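# Spread towel flat beside basket using two arms

## Task

Lay the towel out on the table as one flat single layer, at least one finger-width in from the table's edge, at least two finger-widths from the basket's rim, and more than a hand-width from each arm's column. The basket must remain upright with its entire base on the table, no more than three finger-widths from its starting spot and turned about as before. Finally release everything and pull the grippers away; the arrangement must hold by itself, not because the robot is holding it.

## Robot and tools

ROBOT. There are two six-joint arms, left_arm and right_arm, each with a two-finger parallel gripper. Bases in the scene frame: left_arm at (+0.007, +0.369, 0) m, right_arm at (+0.010, -0.251, 0) m, both facing almost exactly along +x. Joint ranges in rad, base to hand: waist -2.880..2.880, shoulder 0.000..3.142, elbow 0.000..3.019, wrist pitch -1.693..1.571, wrist yaw -1.571..1.571, wrist roll -2.094..2.094. Elbows cannot fully straighten.

FRAMES. The scene frame has its origin on the tabletop midway between the arms, +x pointing out over the table, +z up, and left_arm on the +y side. The names left/right are labels only and say nothing about image sides. Each gripper has its own axes: fingers extend along its +z and close along its y. end_effector_position is the pinch point between the pads, roughly 1 cm short of the fingertips.

execute_actions(actions). actions is a list of up to 15 actions; an empty list just reports state and images. Each action is a table of up to 15 rows; each row lasts one control step (1/30 s), and a short table repeats its final row until 15 steps (0.5 s) have passed. Every row is one list of 14 numbers for both arms, each in [-1, 1]: left dx, dy, dz, rx, ry, rz, opening, then the same seven for right. dx..rz are an offset, in that gripper's own axes, from the gripper's measured pose when the action began (for a call's first action, the last pose a result reported); all rows of an action refer to that same start, not to the row before. 1.0 equals 0.6 m for dx, dy, dz and 180 degrees for the rotation vector rx, ry, rz. Opening is absolute, not an offset: +1 fully open (0.094 m), -1 shut. Each step the commanded pose is clipped to within 70 mm and 16 degrees of the measured one, and after the action the arm goes at most to its last clipped pose, so long moves need several actions. If both position and orientation cannot be met, position wins.

move(target, speed, blocking). target is one 14-number row laid out as above: offsets in gripper axes from the pose in the latest result showing one, plus absolute openings (sent when the move starts). Both grippers follow straight paths that finish together, lasting 0.5 to 10 s; anything longer is cut off at 10 s. speed is m/s, 0.002 to 0.5 (default 0.25); rotation is capped at twice that in rad/s. Paths ignore obstacles and the other arm; grippers may lag, drift, or exceed speed, most near full reach. Faster contact hits harder, and aiming further past a contact presses harder. With blocking=false you get a result after 0.5 s while motion continues; until a result shows the end, other moves and execute_actions are refused, so use wait(0) or stop. The result adds a move: line giving the ending (done, off_target, moving, held, fault) and limits: paced means the sent pose was clipped; held means a check blocked steps, after which the arm may surge. Distance of each gripper from its pose is also given; if only one arm is named, the other finished.

wait(seconds, 0 to 10) lets the scene run with last commands held; it returns early if a running move ends. stop() brakes a running move (needs room; fingers keep moving). zoom_image(camera, region) enlarges [x0, y0, x1, y1] pixels (max 504 by 504) of a camera's latest image. read_manual(section) only returns licence text. finished_scene(scene) ends the current scene by its number; it is final and reports success.

CAMERAS. cam_head_left, cam_head_right, cam_high, cam_low, cam_left_wrist, cam_right_wrist, all 504x504, images in that order. Calibration (K, distortion, T_world_to_cam) is supplied; fixed cameras may be off by up to about 2.3 degrees and 9 mm, wrist camera poses follow joint readings.

RESULT LINES. The state line `left_arm: ... | right_arm: ...` gives each gripper's position (m) and quat_wxyz in the scene frame, less accurate at long reach. Hand target lines show where the controller is driving each gripper. A pose unreachable line means a clearance check altered or blocked that arm's command. grip_measured is finger opening on the command scale (last joint value is metres), with a fixed bias up to about 1 mm. FAULT, MOTOR HOT (from 85 °C) and OVER-TEMPERATURE FAULT (at 100 °C the arm goes limp and drops) warn of stops.

PRACTICE. Arms tend to finish a centimetre or more low and to sink under zero offsets; to keep one still, send the correction back to its wanted pose in the first call of a reply and zeros afterwards, aiming higher if it still sags. To grip, command an opening about 0.03 below grip_measured; thin cloth under 2 mm is squeezed less firmly. Pads can spike in force at first contact. Occasional tugs may pull on held items. The simulation keeps running while you compose a reply, with the last command held, and holding loads heats motors.

AVOID. Arms striking or pushing each other hard, knocking or placing anything off the table, tipping or shifting the basket, dropping or slamming things, and very hard presses. At the end open the grippers and retreat so the towel stays flat unaided.

Each tool is called after ">>>" in YAML: its name, and indented under it one key for each argument.

## Session

>>> execute_actions:
  actions: []

Scene clock: 0.00 s.
left_arm: end_effector_position=(+0.1880, +0.5267, +0.3253) grip_measured=+1.000 end_effector_quat_wxyz=(-0.179, +0.728, -0.656, +0.089) | right_arm: end_effector_position=(+0.7147, -0.0274, +0.1284) grip_measured=+1.000 end_effector_quat_wxyz=(+0.600, +0.286, +0.735, +0.133)
Joint positions: left_arm=[ 0.838  0.739  1.05  -1.519  0.177 -0.864  0.094] | right_arm=[0.379 1.996 1.263 0.44  0.566 0.749 0.094]
Joint velocities: left_arm=[-0.005  0.005 -0.017 -0.012 -0.051 -0.022  0.   ] | right_arm=[ 0.015 -0.005 -0.002 -0.002 -0.007 -0.051  0.   ]
Motor temperatures (°C, as the motors report them): left_arm=[22 22 24 24 24 24] | right_arm=[25 26 22 24 22 24]
Hand target (left_arm): +0.190, +0.529, +0.334; -0.189, +0.726, -0.655, +0.088
Hand target (right_arm): +0.722, -0.024, +0.145; +0.610, +0.288, +0.725, +0.143

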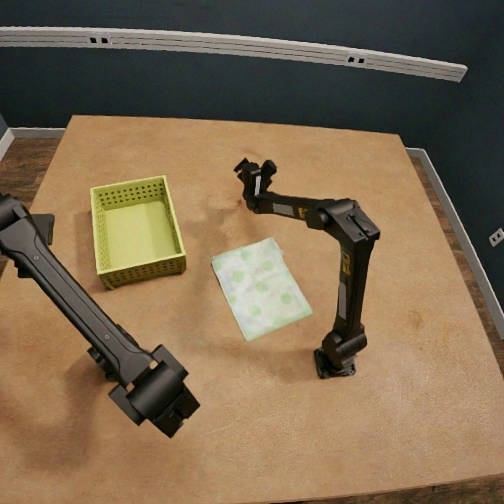

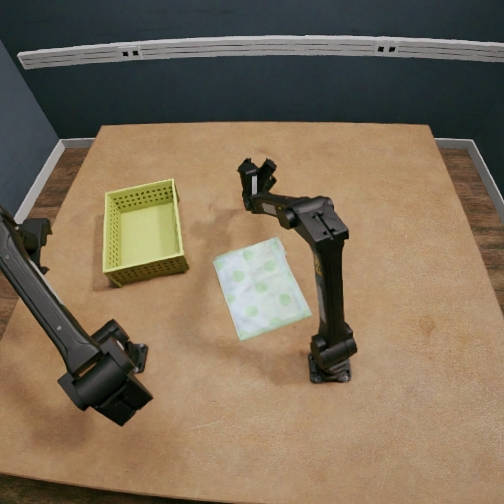

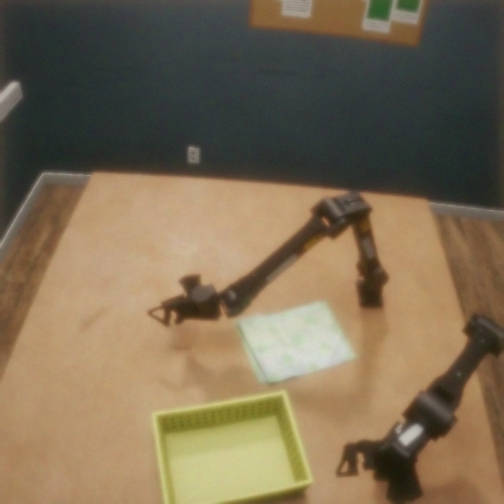

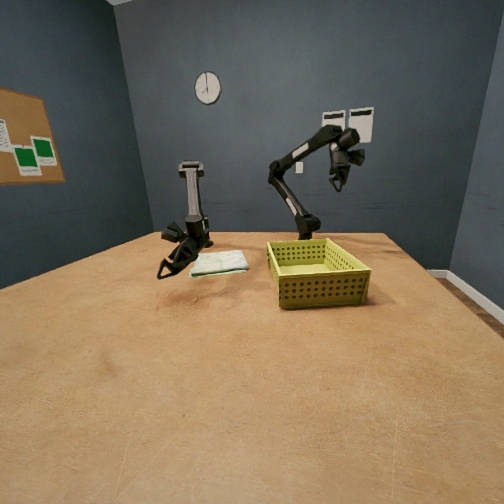

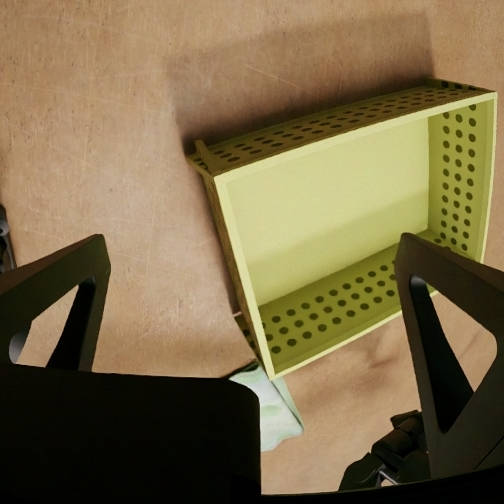

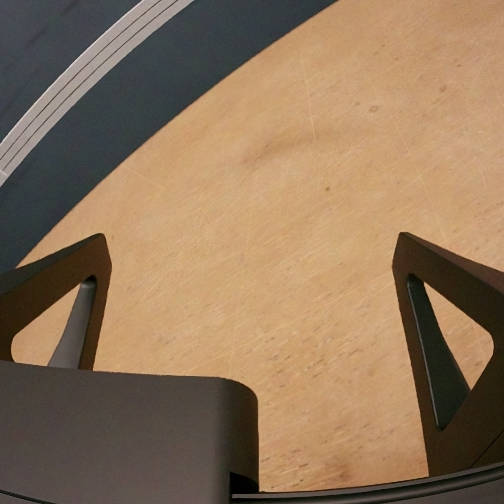

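>>> zoom_image:
  camera: "cam_high"
  region: [180, 250, 420, 430]

>>> zoom_image:
  camera: "cam_head_left"
  region: [160, 200, 360, 380]

Region (180, 250, 420, 430) of cam_high's 504x504 image, scaled by 2.100, with more detail than that image has; it fills the top 378 rows of this view, and the rest is white.

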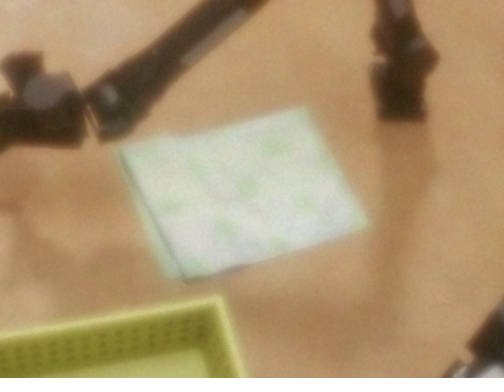

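Region (160, 200, 360, 380) of cam_head_left's 504x504 image, scaled by 2.520, with more detail than that image has; it fills the top 454 rows of this view, and the rest is white.

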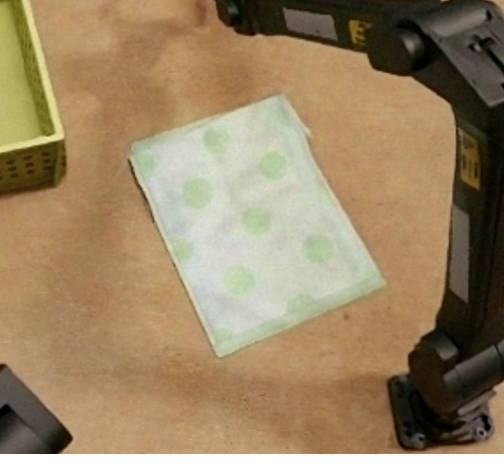

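>>> move:
  target: [0,0,0,0,0,0,1,-0.25,-0.147,-0.658,0,0.417,0,1]

Scene clock: 21.07 s.
left_arm: end_effector_position=(+0.1880, +0.5267, +0.3253) grip_measured=+1.000 end_effector_quat_wxyz=(-0.179, +0.728, -0.656, +0.089) | right_arm: end_effector_position=(+0.3174, -0.1311, +0.2661) grip_measured=+1.000 end_effector_quat_wxyz=(+0.004, +0.152, +0.949, +0.276)
Joint positions: left_arm=[ 0.838  0.739  1.05  -1.519  0.177 -0.864  0.094] | right_arm=[ 0.052  1.068  1.041 -1.373 -0.535  0.47   0.094]
Joint velocities: left_arm=[-0.005 -0.015 -0.002  0.012 -0.081  0.037  0.   ] | right_arm=[-0.005 -0.005  0.002 -0.007  0.066  0.007  0.   ]
Motor temperatures (°C, as the motors report them): left_arm=[22 22 28 24 24 24] | right_arm=[25 28 26 24 22 24]
Hand target (left_arm): +0.188, +0.527, +0.325; -0.179, +0.728, -0.656, +0.089
Hand target (right_arm): +0.326, -0.131, +0.290; +0.026, +0.142, +0.948, +0.283
Off the commanded pose (left_arm): 0.000 m, 0 deg.
Off the commanded pose (right_arm): 0.035 m, 3 deg.
move: off_target (right_arm)
camera_calibration (this result's frames):
cam_right_wrist: T_world_to_cam=[[-0.285517, -0.808599, -0.514439, 0.117144], [-0.819632, -0.0721638, 0.568328, 0.0993369], [-0.496673, 0.583918, -0.642149, 0.525385], [0, 0, 0, 1]] pos_world=[0.375811, -0.20489, 0.341183]

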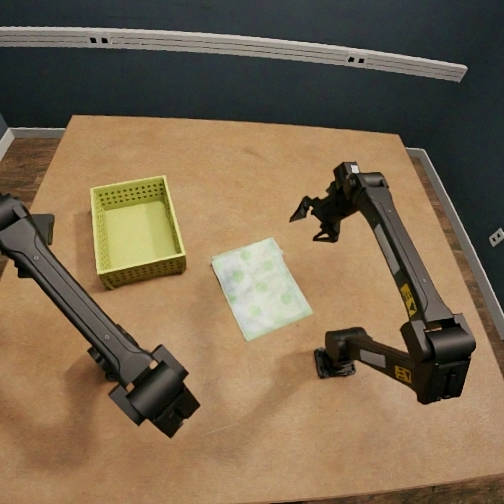

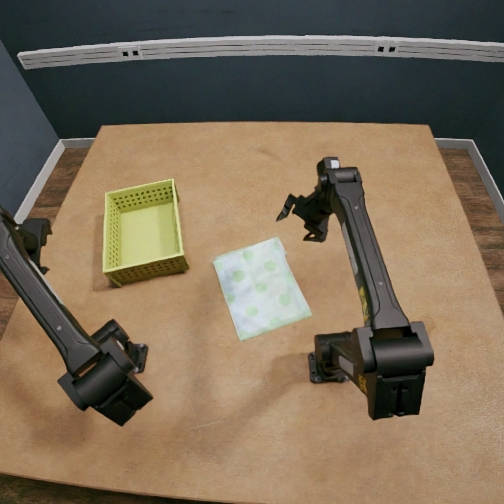

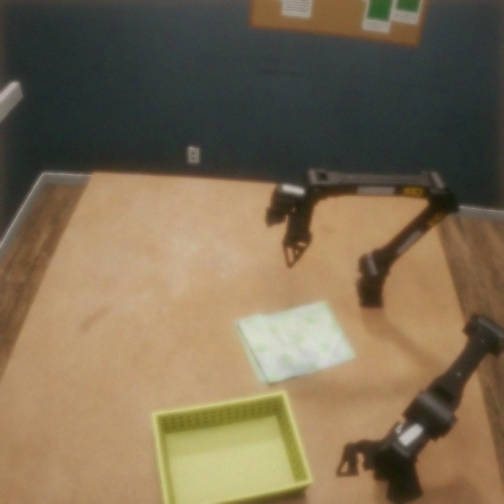

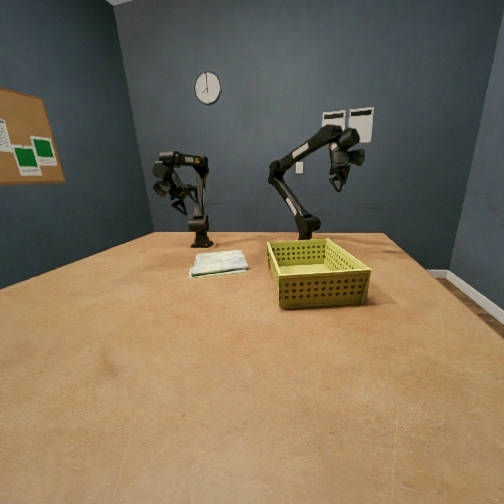

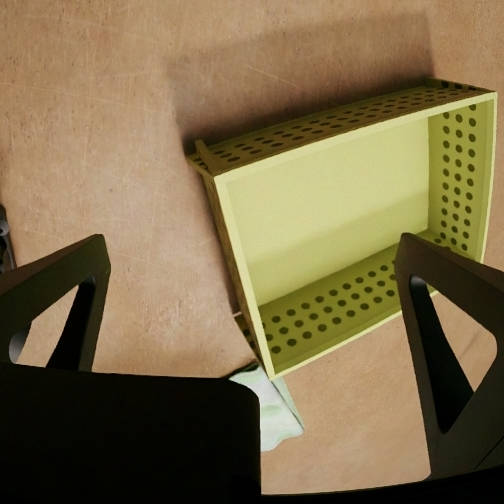

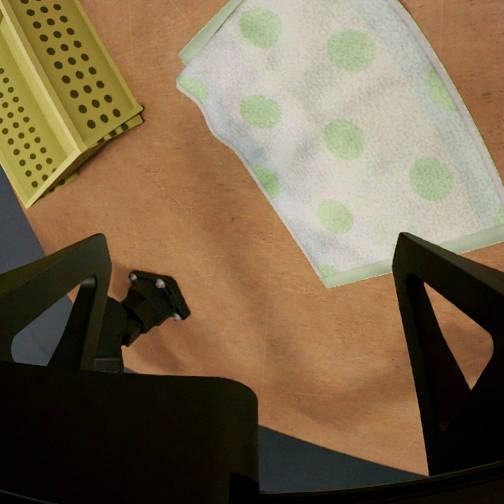

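>>> move:
  target: [0,0,0,0,0,0,1,-0.035,-0.28,0.228,0.167,0,0,0.1]

>>> zoom_image:
  camera: "cam_head_right"
  region: [200, 180, 400, 360]

Scene clock: 50.80 s.
left_arm: end_effector_position=(+0.1880, +0.5267, +0.3253) grip_measured=+1.000 end_effector_quat_wxyz=(-0.179, +0.728, -0.656, +0.089) | right_arm: end_effector_position=(+0.2979, -0.2011, +0.0597) grip_measured=+0.102 end_effector_quat_wxyz=(-0.048, +0.151, +0.987, +0.019)
Joint positions: left_arm=[ 0.838  0.739  1.05  -1.519  0.177 -0.864  0.094] | right_arm=[ 0.083  1.317  0.736 -1.07  -0.064  0.438  0.052]
Joint velocities: left_arm=[-0.005 -0.005  0.002 -0.002 -0.022 -0.051  0.   ] | right_arm=[-0.005 -0.005 -0.007 -0.002  0.066  0.007  0.   ]
Motor temperatures (°C, as the motors report them): left_arm=[22 22 29 24 24 24] | right_arm=[25 26 31 24 22 24]
Hand target (left_arm): +0.188, +0.527, +0.325; -0.179, +0.728, -0.656, +0.089
Hand target (right_arm): +0.304, -0.199, +0.062; -0.036, +0.146, +0.988, +0.020
Off the commanded pose (left_arm): 0.000 m, 0 deg.
Off the commanded pose (right_arm): 0.004 m, 1 deg.
move: done
camera_calibration (this result's frames):
cam_right_wrist: T_world_to_cam=[[-0.297789, -0.954565, -0.0113264, -0.106943], [-0.70958, 0.213394, 0.671535, 0.214098], [-0.638606, 0.208012, -0.740887, 0.396606], [0, 0, 0, 1]] pos_world=[0.373348, -0.230271, 0.148854]

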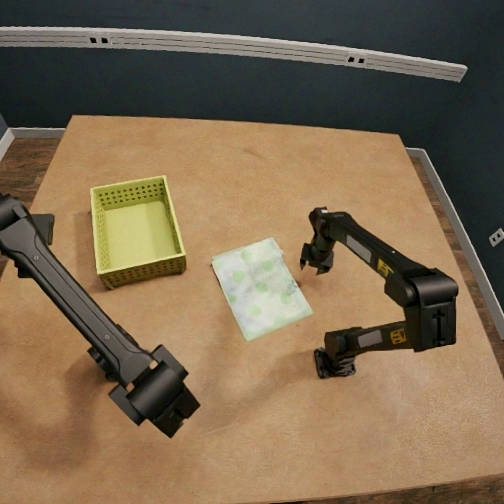

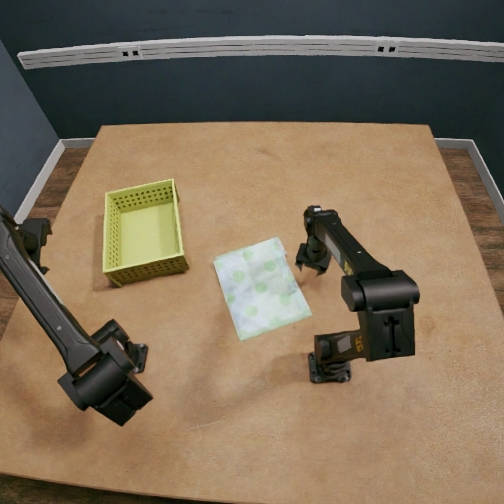

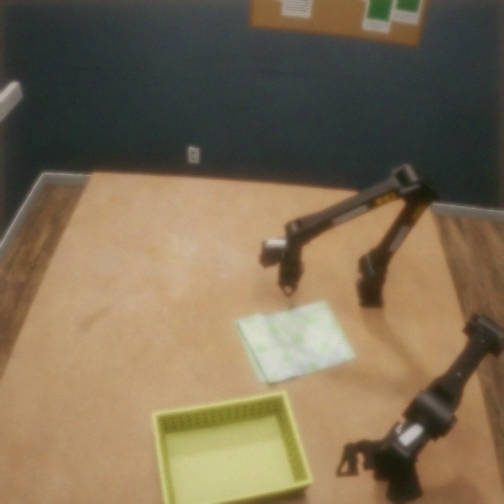

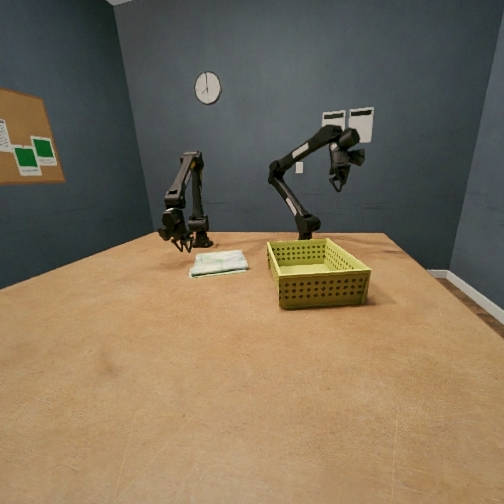

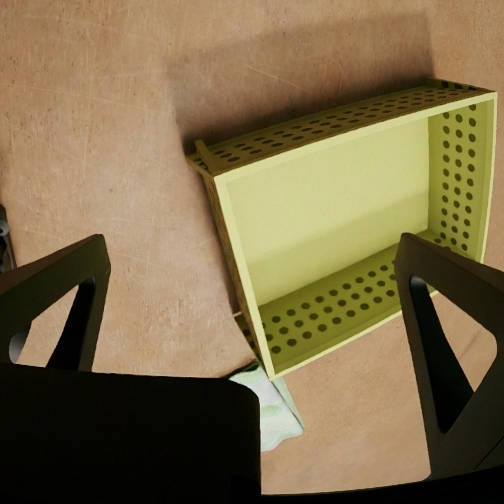

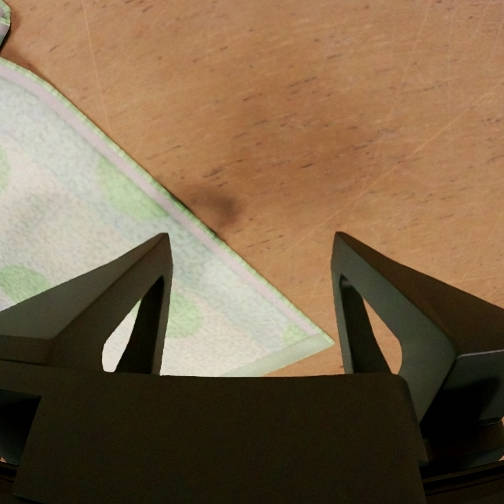

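Region (200, 180, 400, 360) of cam_head_right's 504x504 image, scaled by 2.520, with more detail than that image has; it fills the top 454 rows of this view, and the rest is white.

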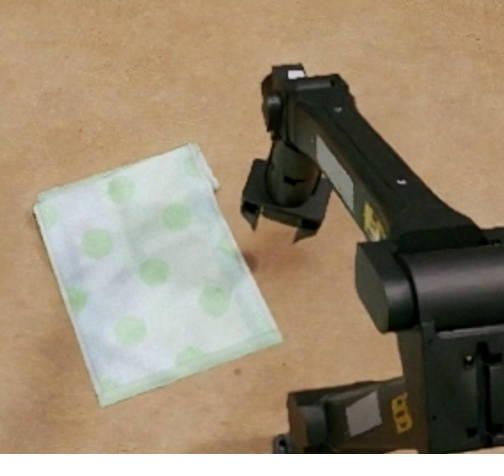

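>>> move:
  target: [0,0,0,0,0,0,1,0.033,0.105,0,0,0,0,0.1]
  speed: 0.1

>>> move:
  target: [0,0,0,0,0,0,1,0,0,0.082,0,0,0,0.1]
  speed: 0.04

>>> move:
  target: [0,0,0,0,0,0,1,0,0,0,0,0,0,-1]

>>> move:
  target: [0,0,0,0,0,0,1,0,0,-0.1,0,0,0,-1]
  speed: 0.05

Scene clock: 59.23 s.
left_arm: end_effector_position=(+0.1880, +0.5267, +0.3253) grip_measured=+1.000 end_effector_quat_wxyz=(-0.179, +0.728, -0.656, +0.089) | right_arm: end_effector_position=(+0.2804, -0.1444, +0.0542) grip_measured=+0.102 end_effector_quat_wxyz=(-0.061, +0.147, +0.987, +0.007)
Joint positions: left_arm=[ 0.838  0.739  1.05  -1.519  0.177 -0.864  0.094] | right_arm=[ 0.283  1.338  0.736 -1.07  -0.069  0.63   0.052]
Joint velocities: left_arm=[-0.005 -0.005  0.007  0.017 -0.066 -0.007  0.   ] | right_arm=[ 0.015 -0.005  0.002  0.012 -0.066  0.051 -0.   ]
Motor temperatures (°C, as the motors report them): left_arm=[22 22 29 24 24 24] | right_arm=[25 26 29 24 22 24]
Hand target (left_arm): +0.188, +0.527, +0.325; -0.179, +0.728, -0.656, +0.089
Hand target (right_arm): +0.298, -0.137, +0.064; -0.045, +0.151, +0.987, +0.016
Off the commanded pose (left_arm): 0.000 m, 0 deg.
Off the commanded pose (right_arm): 0.022 m, 2 deg.
move: off_target (right_arm)
camera_calibration (this result's frames):
cam_right_wrist: T_world_to_cam=[[-0.287908, -0.957522, 0.016146, -0.0628135], [-0.691906, 0.21964, 0.687768, 0.188328], [-0.662099, 0.186842, -0.725751, 0.372267], [0, 0, 0, 1]] pos_world=[0.358698, -0.171065, 0.141662]

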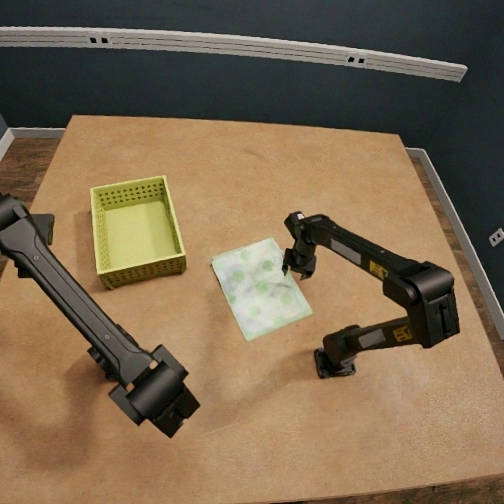

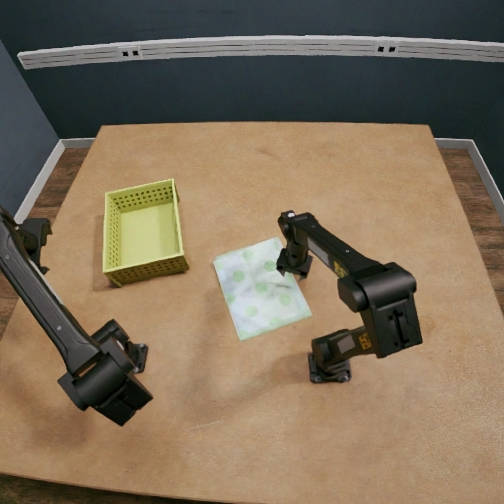

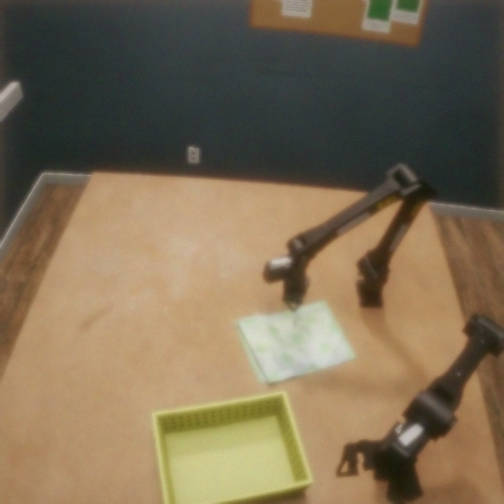

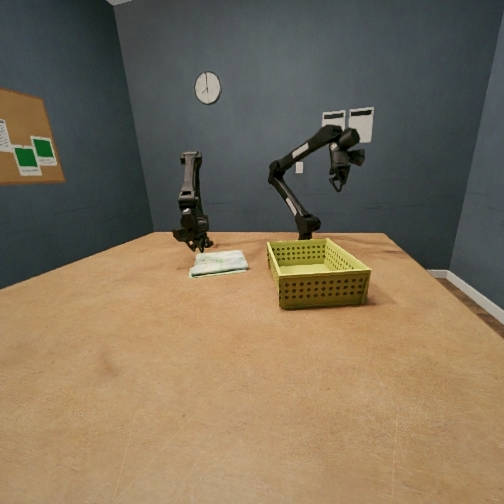

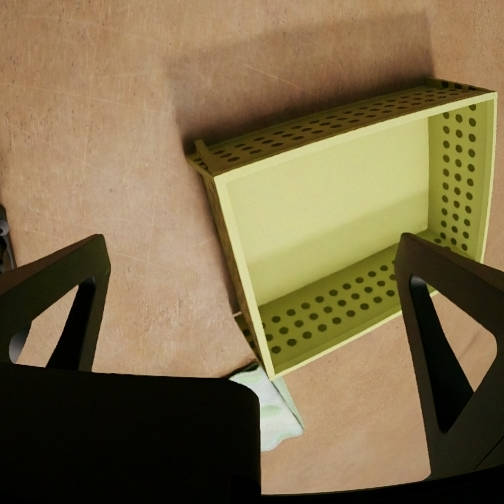

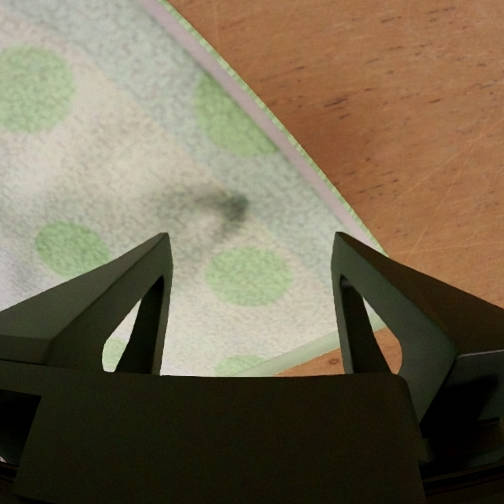

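Scene clock: 60.77 s.
left_arm: end_effector_position=(+0.1880, +0.5267, +0.3253) grip_measured=+1.000 end_effector_quat_wxyz=(-0.179, +0.728, -0.656, +0.089) | right_arm: end_effector_position=(+0.2738, -0.1454, +0.0089) grip_measured=+0.102 end_effector_quat_wxyz=(-0.062, +0.146, +0.987, +0.006)
Joint positions: left_arm=[ 0.838  0.739  1.05  -1.519  0.177 -0.864  0.094] | right_arm=[ 0.288  1.42   0.663 -0.919 -0.069  0.633  0.052]
Joint velocities: left_arm=[-0.015  0.005  0.002 -0.022  0.022 -0.037  0.   ] | right_arm=[-0.024 -0.024  0.002 -0.007 -0.007 -0.022  0.001]
Motor temperatures (°C, as the motors report them): left_arm=[22 22 29 24 24 24] | right_arm=[25 26 29 24 22 24]
Hand target (left_arm): +0.188, +0.527, +0.325; -0.179, +0.728, -0.655, +0.089
Hand target (right_arm): +0.275, -0.143, +0.006; -0.061, +0.147, +0.987, +0.007
Off the commanded pose (left_arm): 0.000 m, 0 deg.
Off the commanded pose (right_arm): 0.004 m, 0 deg.
move: done
camera_calibration (this result's frames):
cam_right_wrist: T_world_to_cam=[[-0.286715, -0.957827, 0.0190469, -0.0652993], [-0.689367, 0.220079, 0.690173, 0.214463], [-0.665258, 0.184753, -0.723394, 0.335707], [0, 0, 0, 1]] pos_world=[0.352453, -0.171767, 0.0960756]

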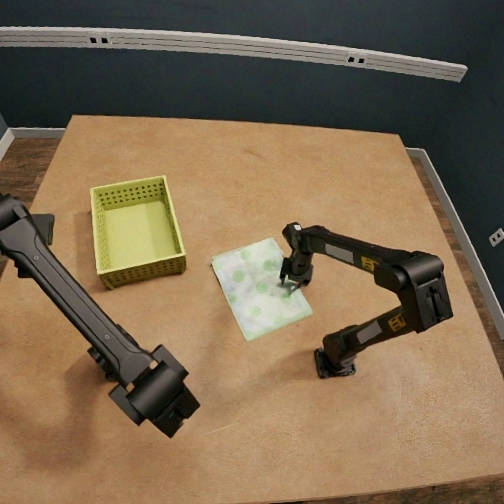

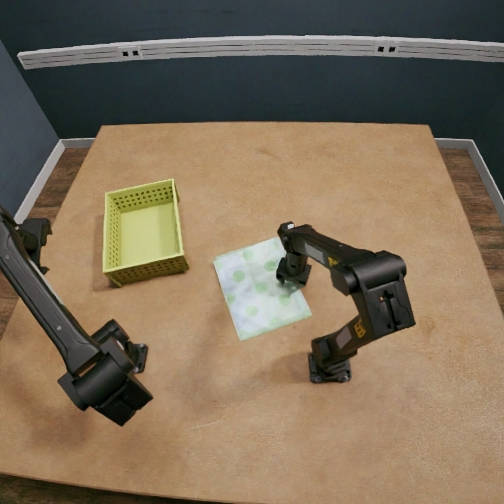

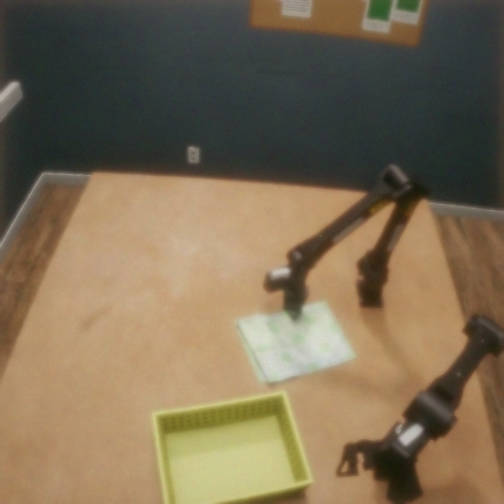

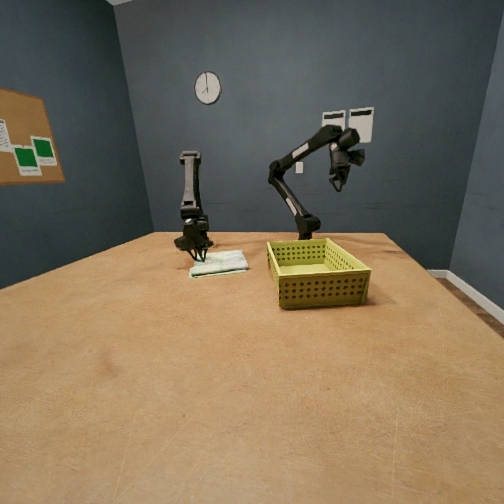

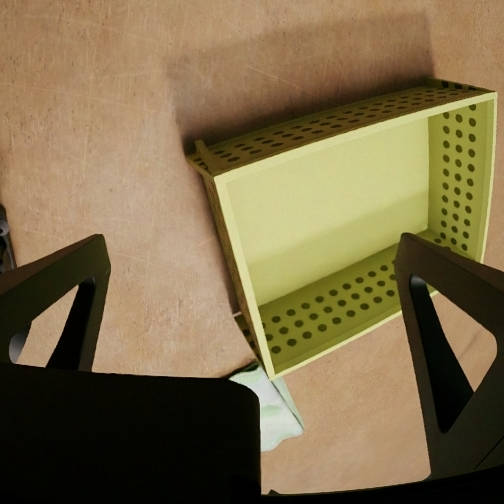

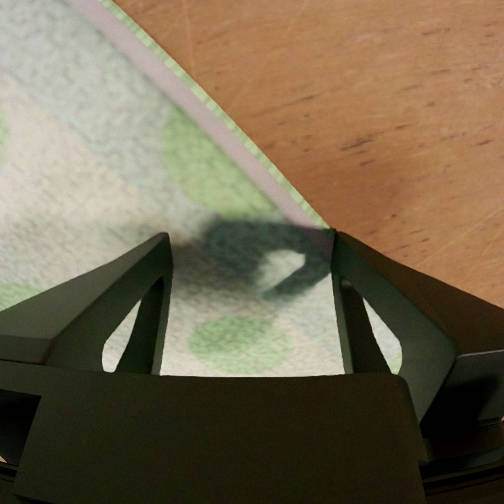

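Scene clock: 61.27 s.
left_arm: end_effector_position=(+0.1880, +0.5267, +0.3253) grip_measured=+1.000 end_effector_quat_wxyz=(-0.179, +0.728, -0.656, +0.089) | right_arm: end_effector_position=(+0.2739, -0.1452, +0.0094) grip_measured=-0.952 end_effector_quat_wxyz=(-0.062, +0.146, +0.987, +0.006)
Joint positions: left_arm=[ 0.838  0.739  1.05  -1.519  0.177 -0.864  0.094] | right_arm=[ 0.288  1.418  0.663 -0.919 -0.069  0.633  0.002]
Joint velocities: left_arm=[-0.015 -0.024 -0.012 -0.002  0.022 -0.037  0.   ] | right_arm=[ 0.005  0.005  0.002 -0.017 -0.007  0.007 -0.001]
Motor temperatures (°C, as the motors report them): left_arm=[22 22 29 24 24 24] | right_arm=[25 26 29 24 22 24]
Hand target (left_arm): +0.188, +0.527, +0.325; -0.179, +0.728, -0.656, +0.089
Hand target (right_arm): +0.274, -0.145, +0.009; -0.062, +0.146, +0.987, +0.006
Off the commanded pose (left_arm): 0.000 m, 0 deg.
Off the commanded pose (right_arm): 0.001 m, 0 deg.
move: done
camera_calibration (this result's frames):
cam_right_wrist: T_world_to_cam=[[-0.286784, -0.957833, 0.0176122, -0.0650876], [-0.690509, 0.219418, 0.689241, 0.214445], [-0.664042, 0.185502, -0.724318, 0.335962], [0, 0, 0, 1]] pos_world=[0.352503, -0.171718, 0.0966852]

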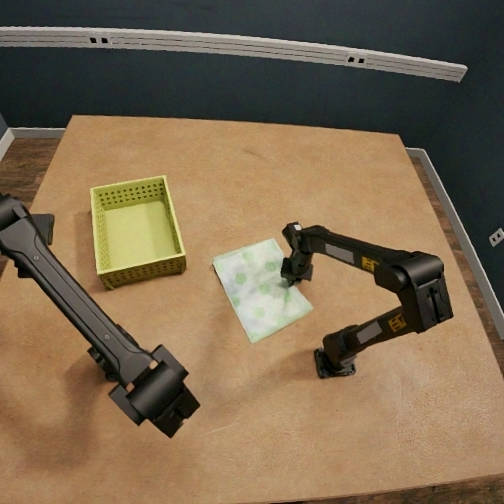

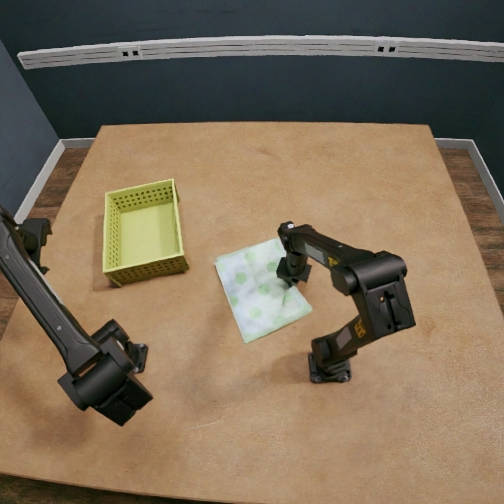

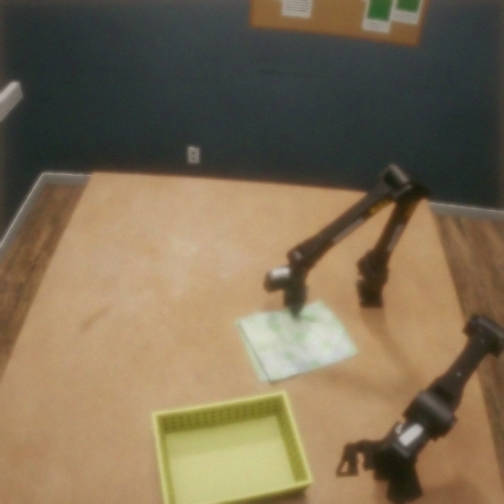

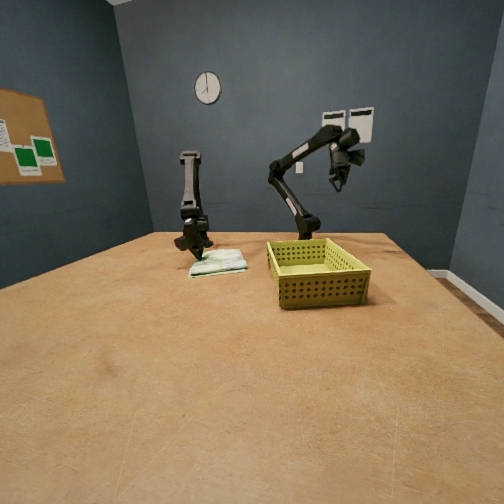

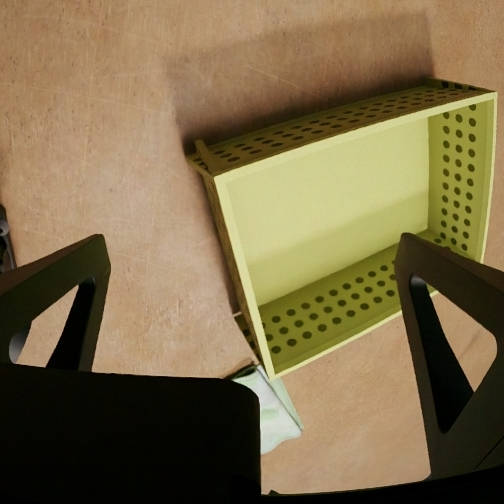

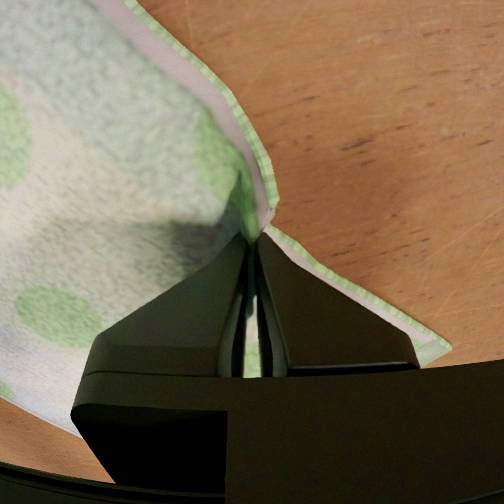

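Scene clock: 62.80 s.
left_arm: end_effector_position=(+0.1880, +0.5267, +0.3253) grip_measured=+1.000 end_effector_quat_wxyz=(-0.179, +0.728, -0.656, +0.089) | right_arm: end_effector_position=(+0.2635, -0.1510, +0.0528) grip_measured=-0.952 end_effector_quat_wxyz=(-0.080, +0.147, +0.986, -0.003)
Joint positions: left_arm=[ 0.838  0.739  1.05  -1.519  0.177 -0.864  0.094] | right_arm=[ 0.281  1.323  0.713 -1.106 -0.069  0.628  0.002]
Joint velocities: left_arm=[-0.005  0.005 -0.002 -0.017 -0.066 -0.022  0.   ] | right_arm=[ 0.005  0.005  0.007 -0.017 -0.037  0.022 -0.001]
Motor temperatures (°C, as the motors report them): left_arm=[22 22 29 24 24 24] | right_arm=[25 26 29 24 22 24]
Hand target (left_arm): +0.188, +0.527, +0.325; -0.179, +0.728, -0.656, +0.089
Hand target (right_arm): +0.280, -0.148, +0.068; -0.062, +0.146, +0.987, +0.006
Off the commanded pose (left_arm): 0.000 m, 0 deg.
Off the commanded pose (right_arm): 0.024 m, 2 deg.
move: off_target (right_arm)
camera_calibration (this result's frames):
cam_right_wrist: T_world_to_cam=[[-0.287127, -0.956989, 0.0415879, -0.0753884], [-0.662496, 0.229753, 0.71296, 0.171477], [-0.69185, 0.177159, -0.69997, 0.366283], [0, 0, 0, 1]] pos_world=[0.34537, -0.176433, 0.137267]

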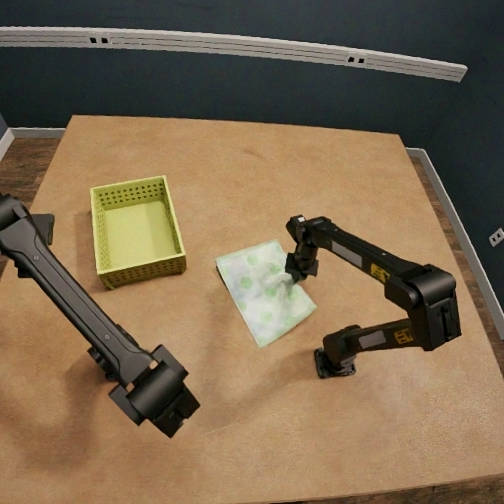

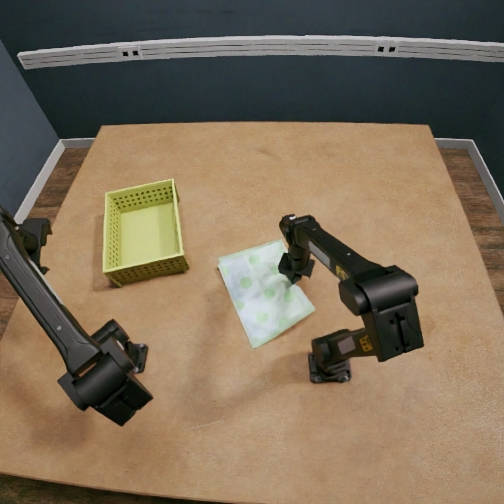

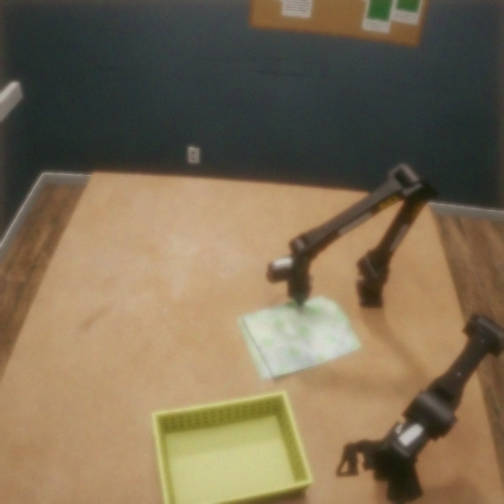

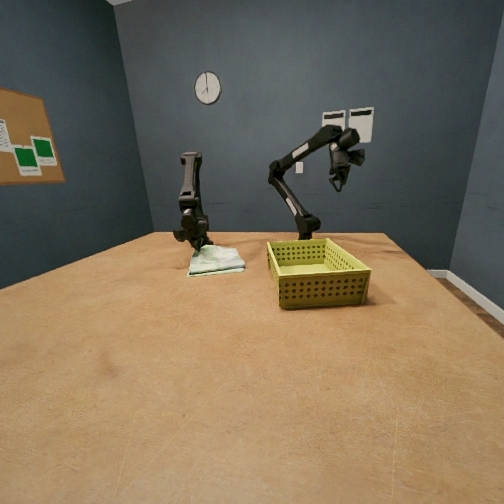

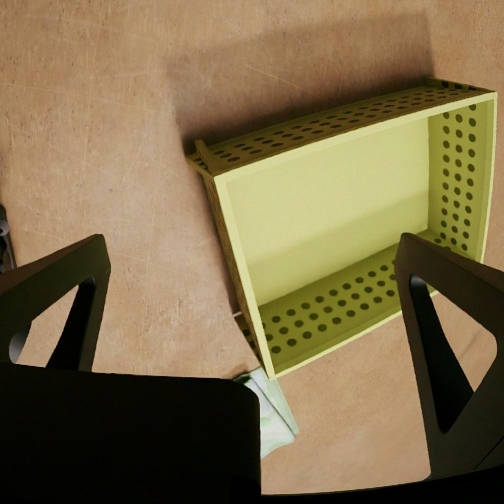

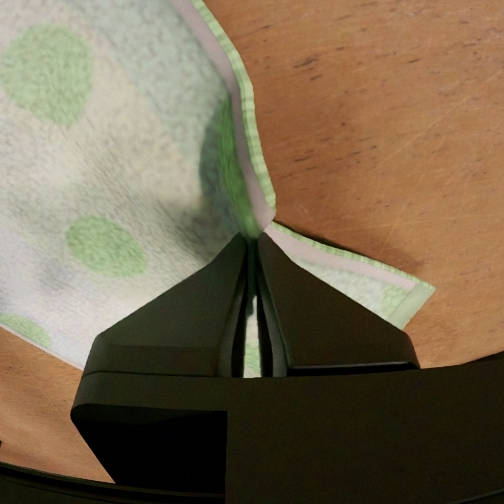

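>>> move:
  target: [0,0,0,0,0,0,1,-0.395,-0.31,0,0,0,0,-1]
  speed: 0.12

Scene clock: 67.70 s.
left_arm: end_effector_position=(+0.1880, +0.5267, +0.3253) grip_measured=+1.000 end_effector_quat_wxyz=(-0.179, +0.728, -0.656, +0.089) | right_arm: end_effector_position=(+0.4193, -0.3869, +0.0151) grip_measured=-0.952 end_effector_quat_wxyz=(-0.090, +0.151, +0.984, +0.010)
Joint positions: left_arm=[ 0.838  0.739  1.05  -1.519  0.177 -0.864  0.094] | right_arm=[-0.369  1.788  1.145 -1.109  0.01  -0.009  0.002]
Joint velocities: left_arm=[-0.005 -0.005  0.012 -0.002 -0.037 -0.007  0.   ] | right_arm=[ 0.015 -0.005 -0.017  0.012  0.007 -0.125 -0.   ]
Motor temperatures (°C, as the motors report them): left_arm=[22 22 29 24 24 24] | right_arm=[25 27 29 24 22 24]
Hand target (left_arm): +0.188, +0.527, +0.325; -0.179, +0.728, -0.656, +0.089
Hand target (right_arm): +0.432, -0.392, +0.021; -0.084, +0.147, +0.986, +0.007
Off the commanded pose (left_arm): 0.000 m, 0 deg.
Off the commanded pose (right_arm): 0.019 m, 2 deg.
move: off_target (right_arm)
camera_calibration (this result's frames):
cam_right_wrist: T_world_to_cam=[[-0.295772, -0.955059, 0.0195261, -0.250169], [-0.64899, 0.215901, 0.72952, 0.344575], [-0.70095, 0.2031, -0.683681, 0.503132], [0, 0, 0, 1]] pos_world=[0.502303, -0.415505, 0.0974915]

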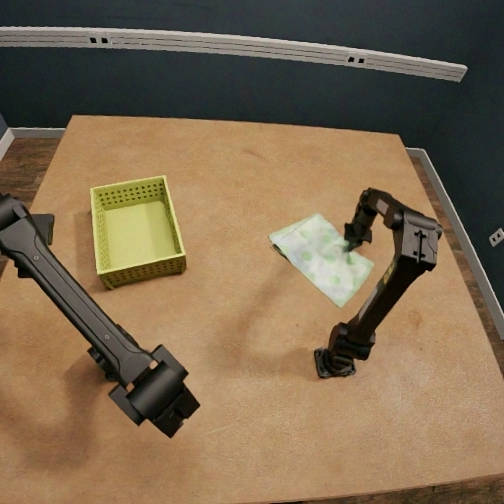

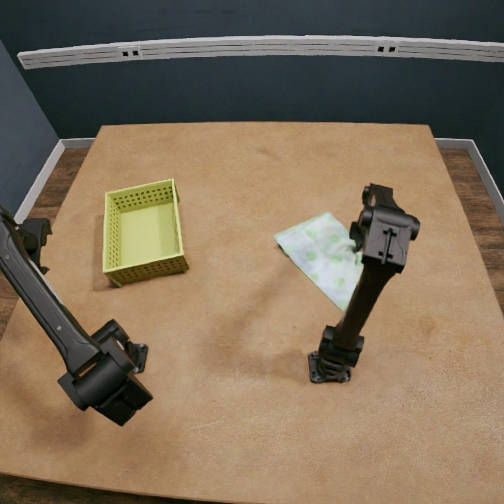

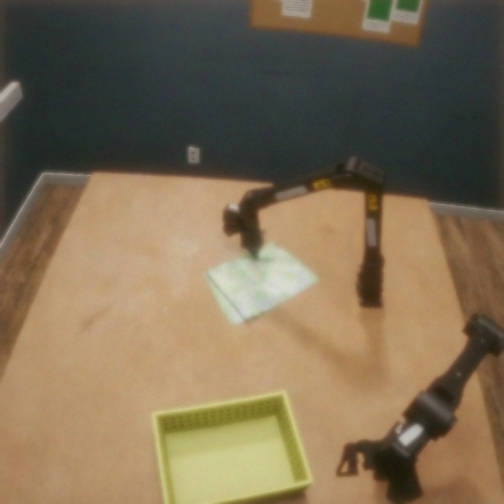

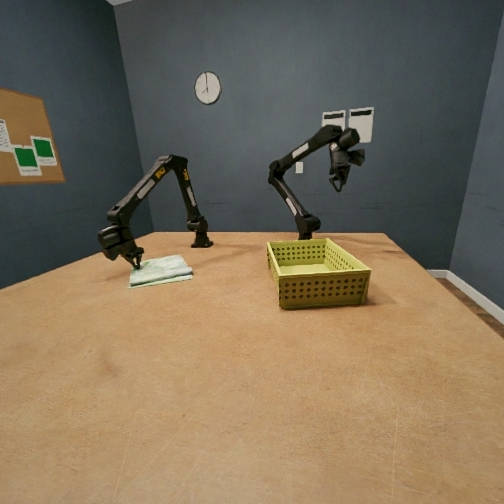

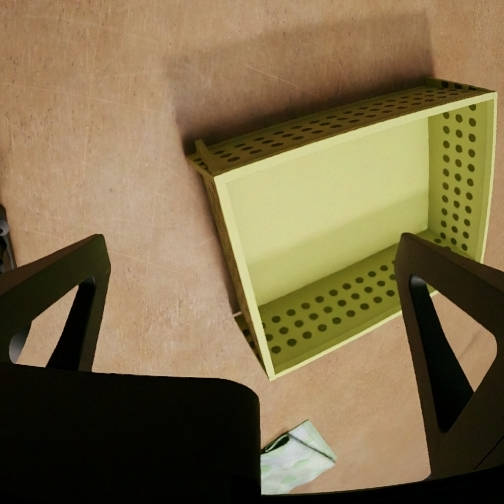

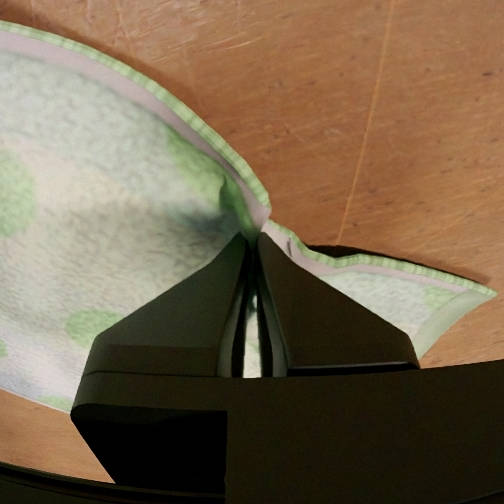

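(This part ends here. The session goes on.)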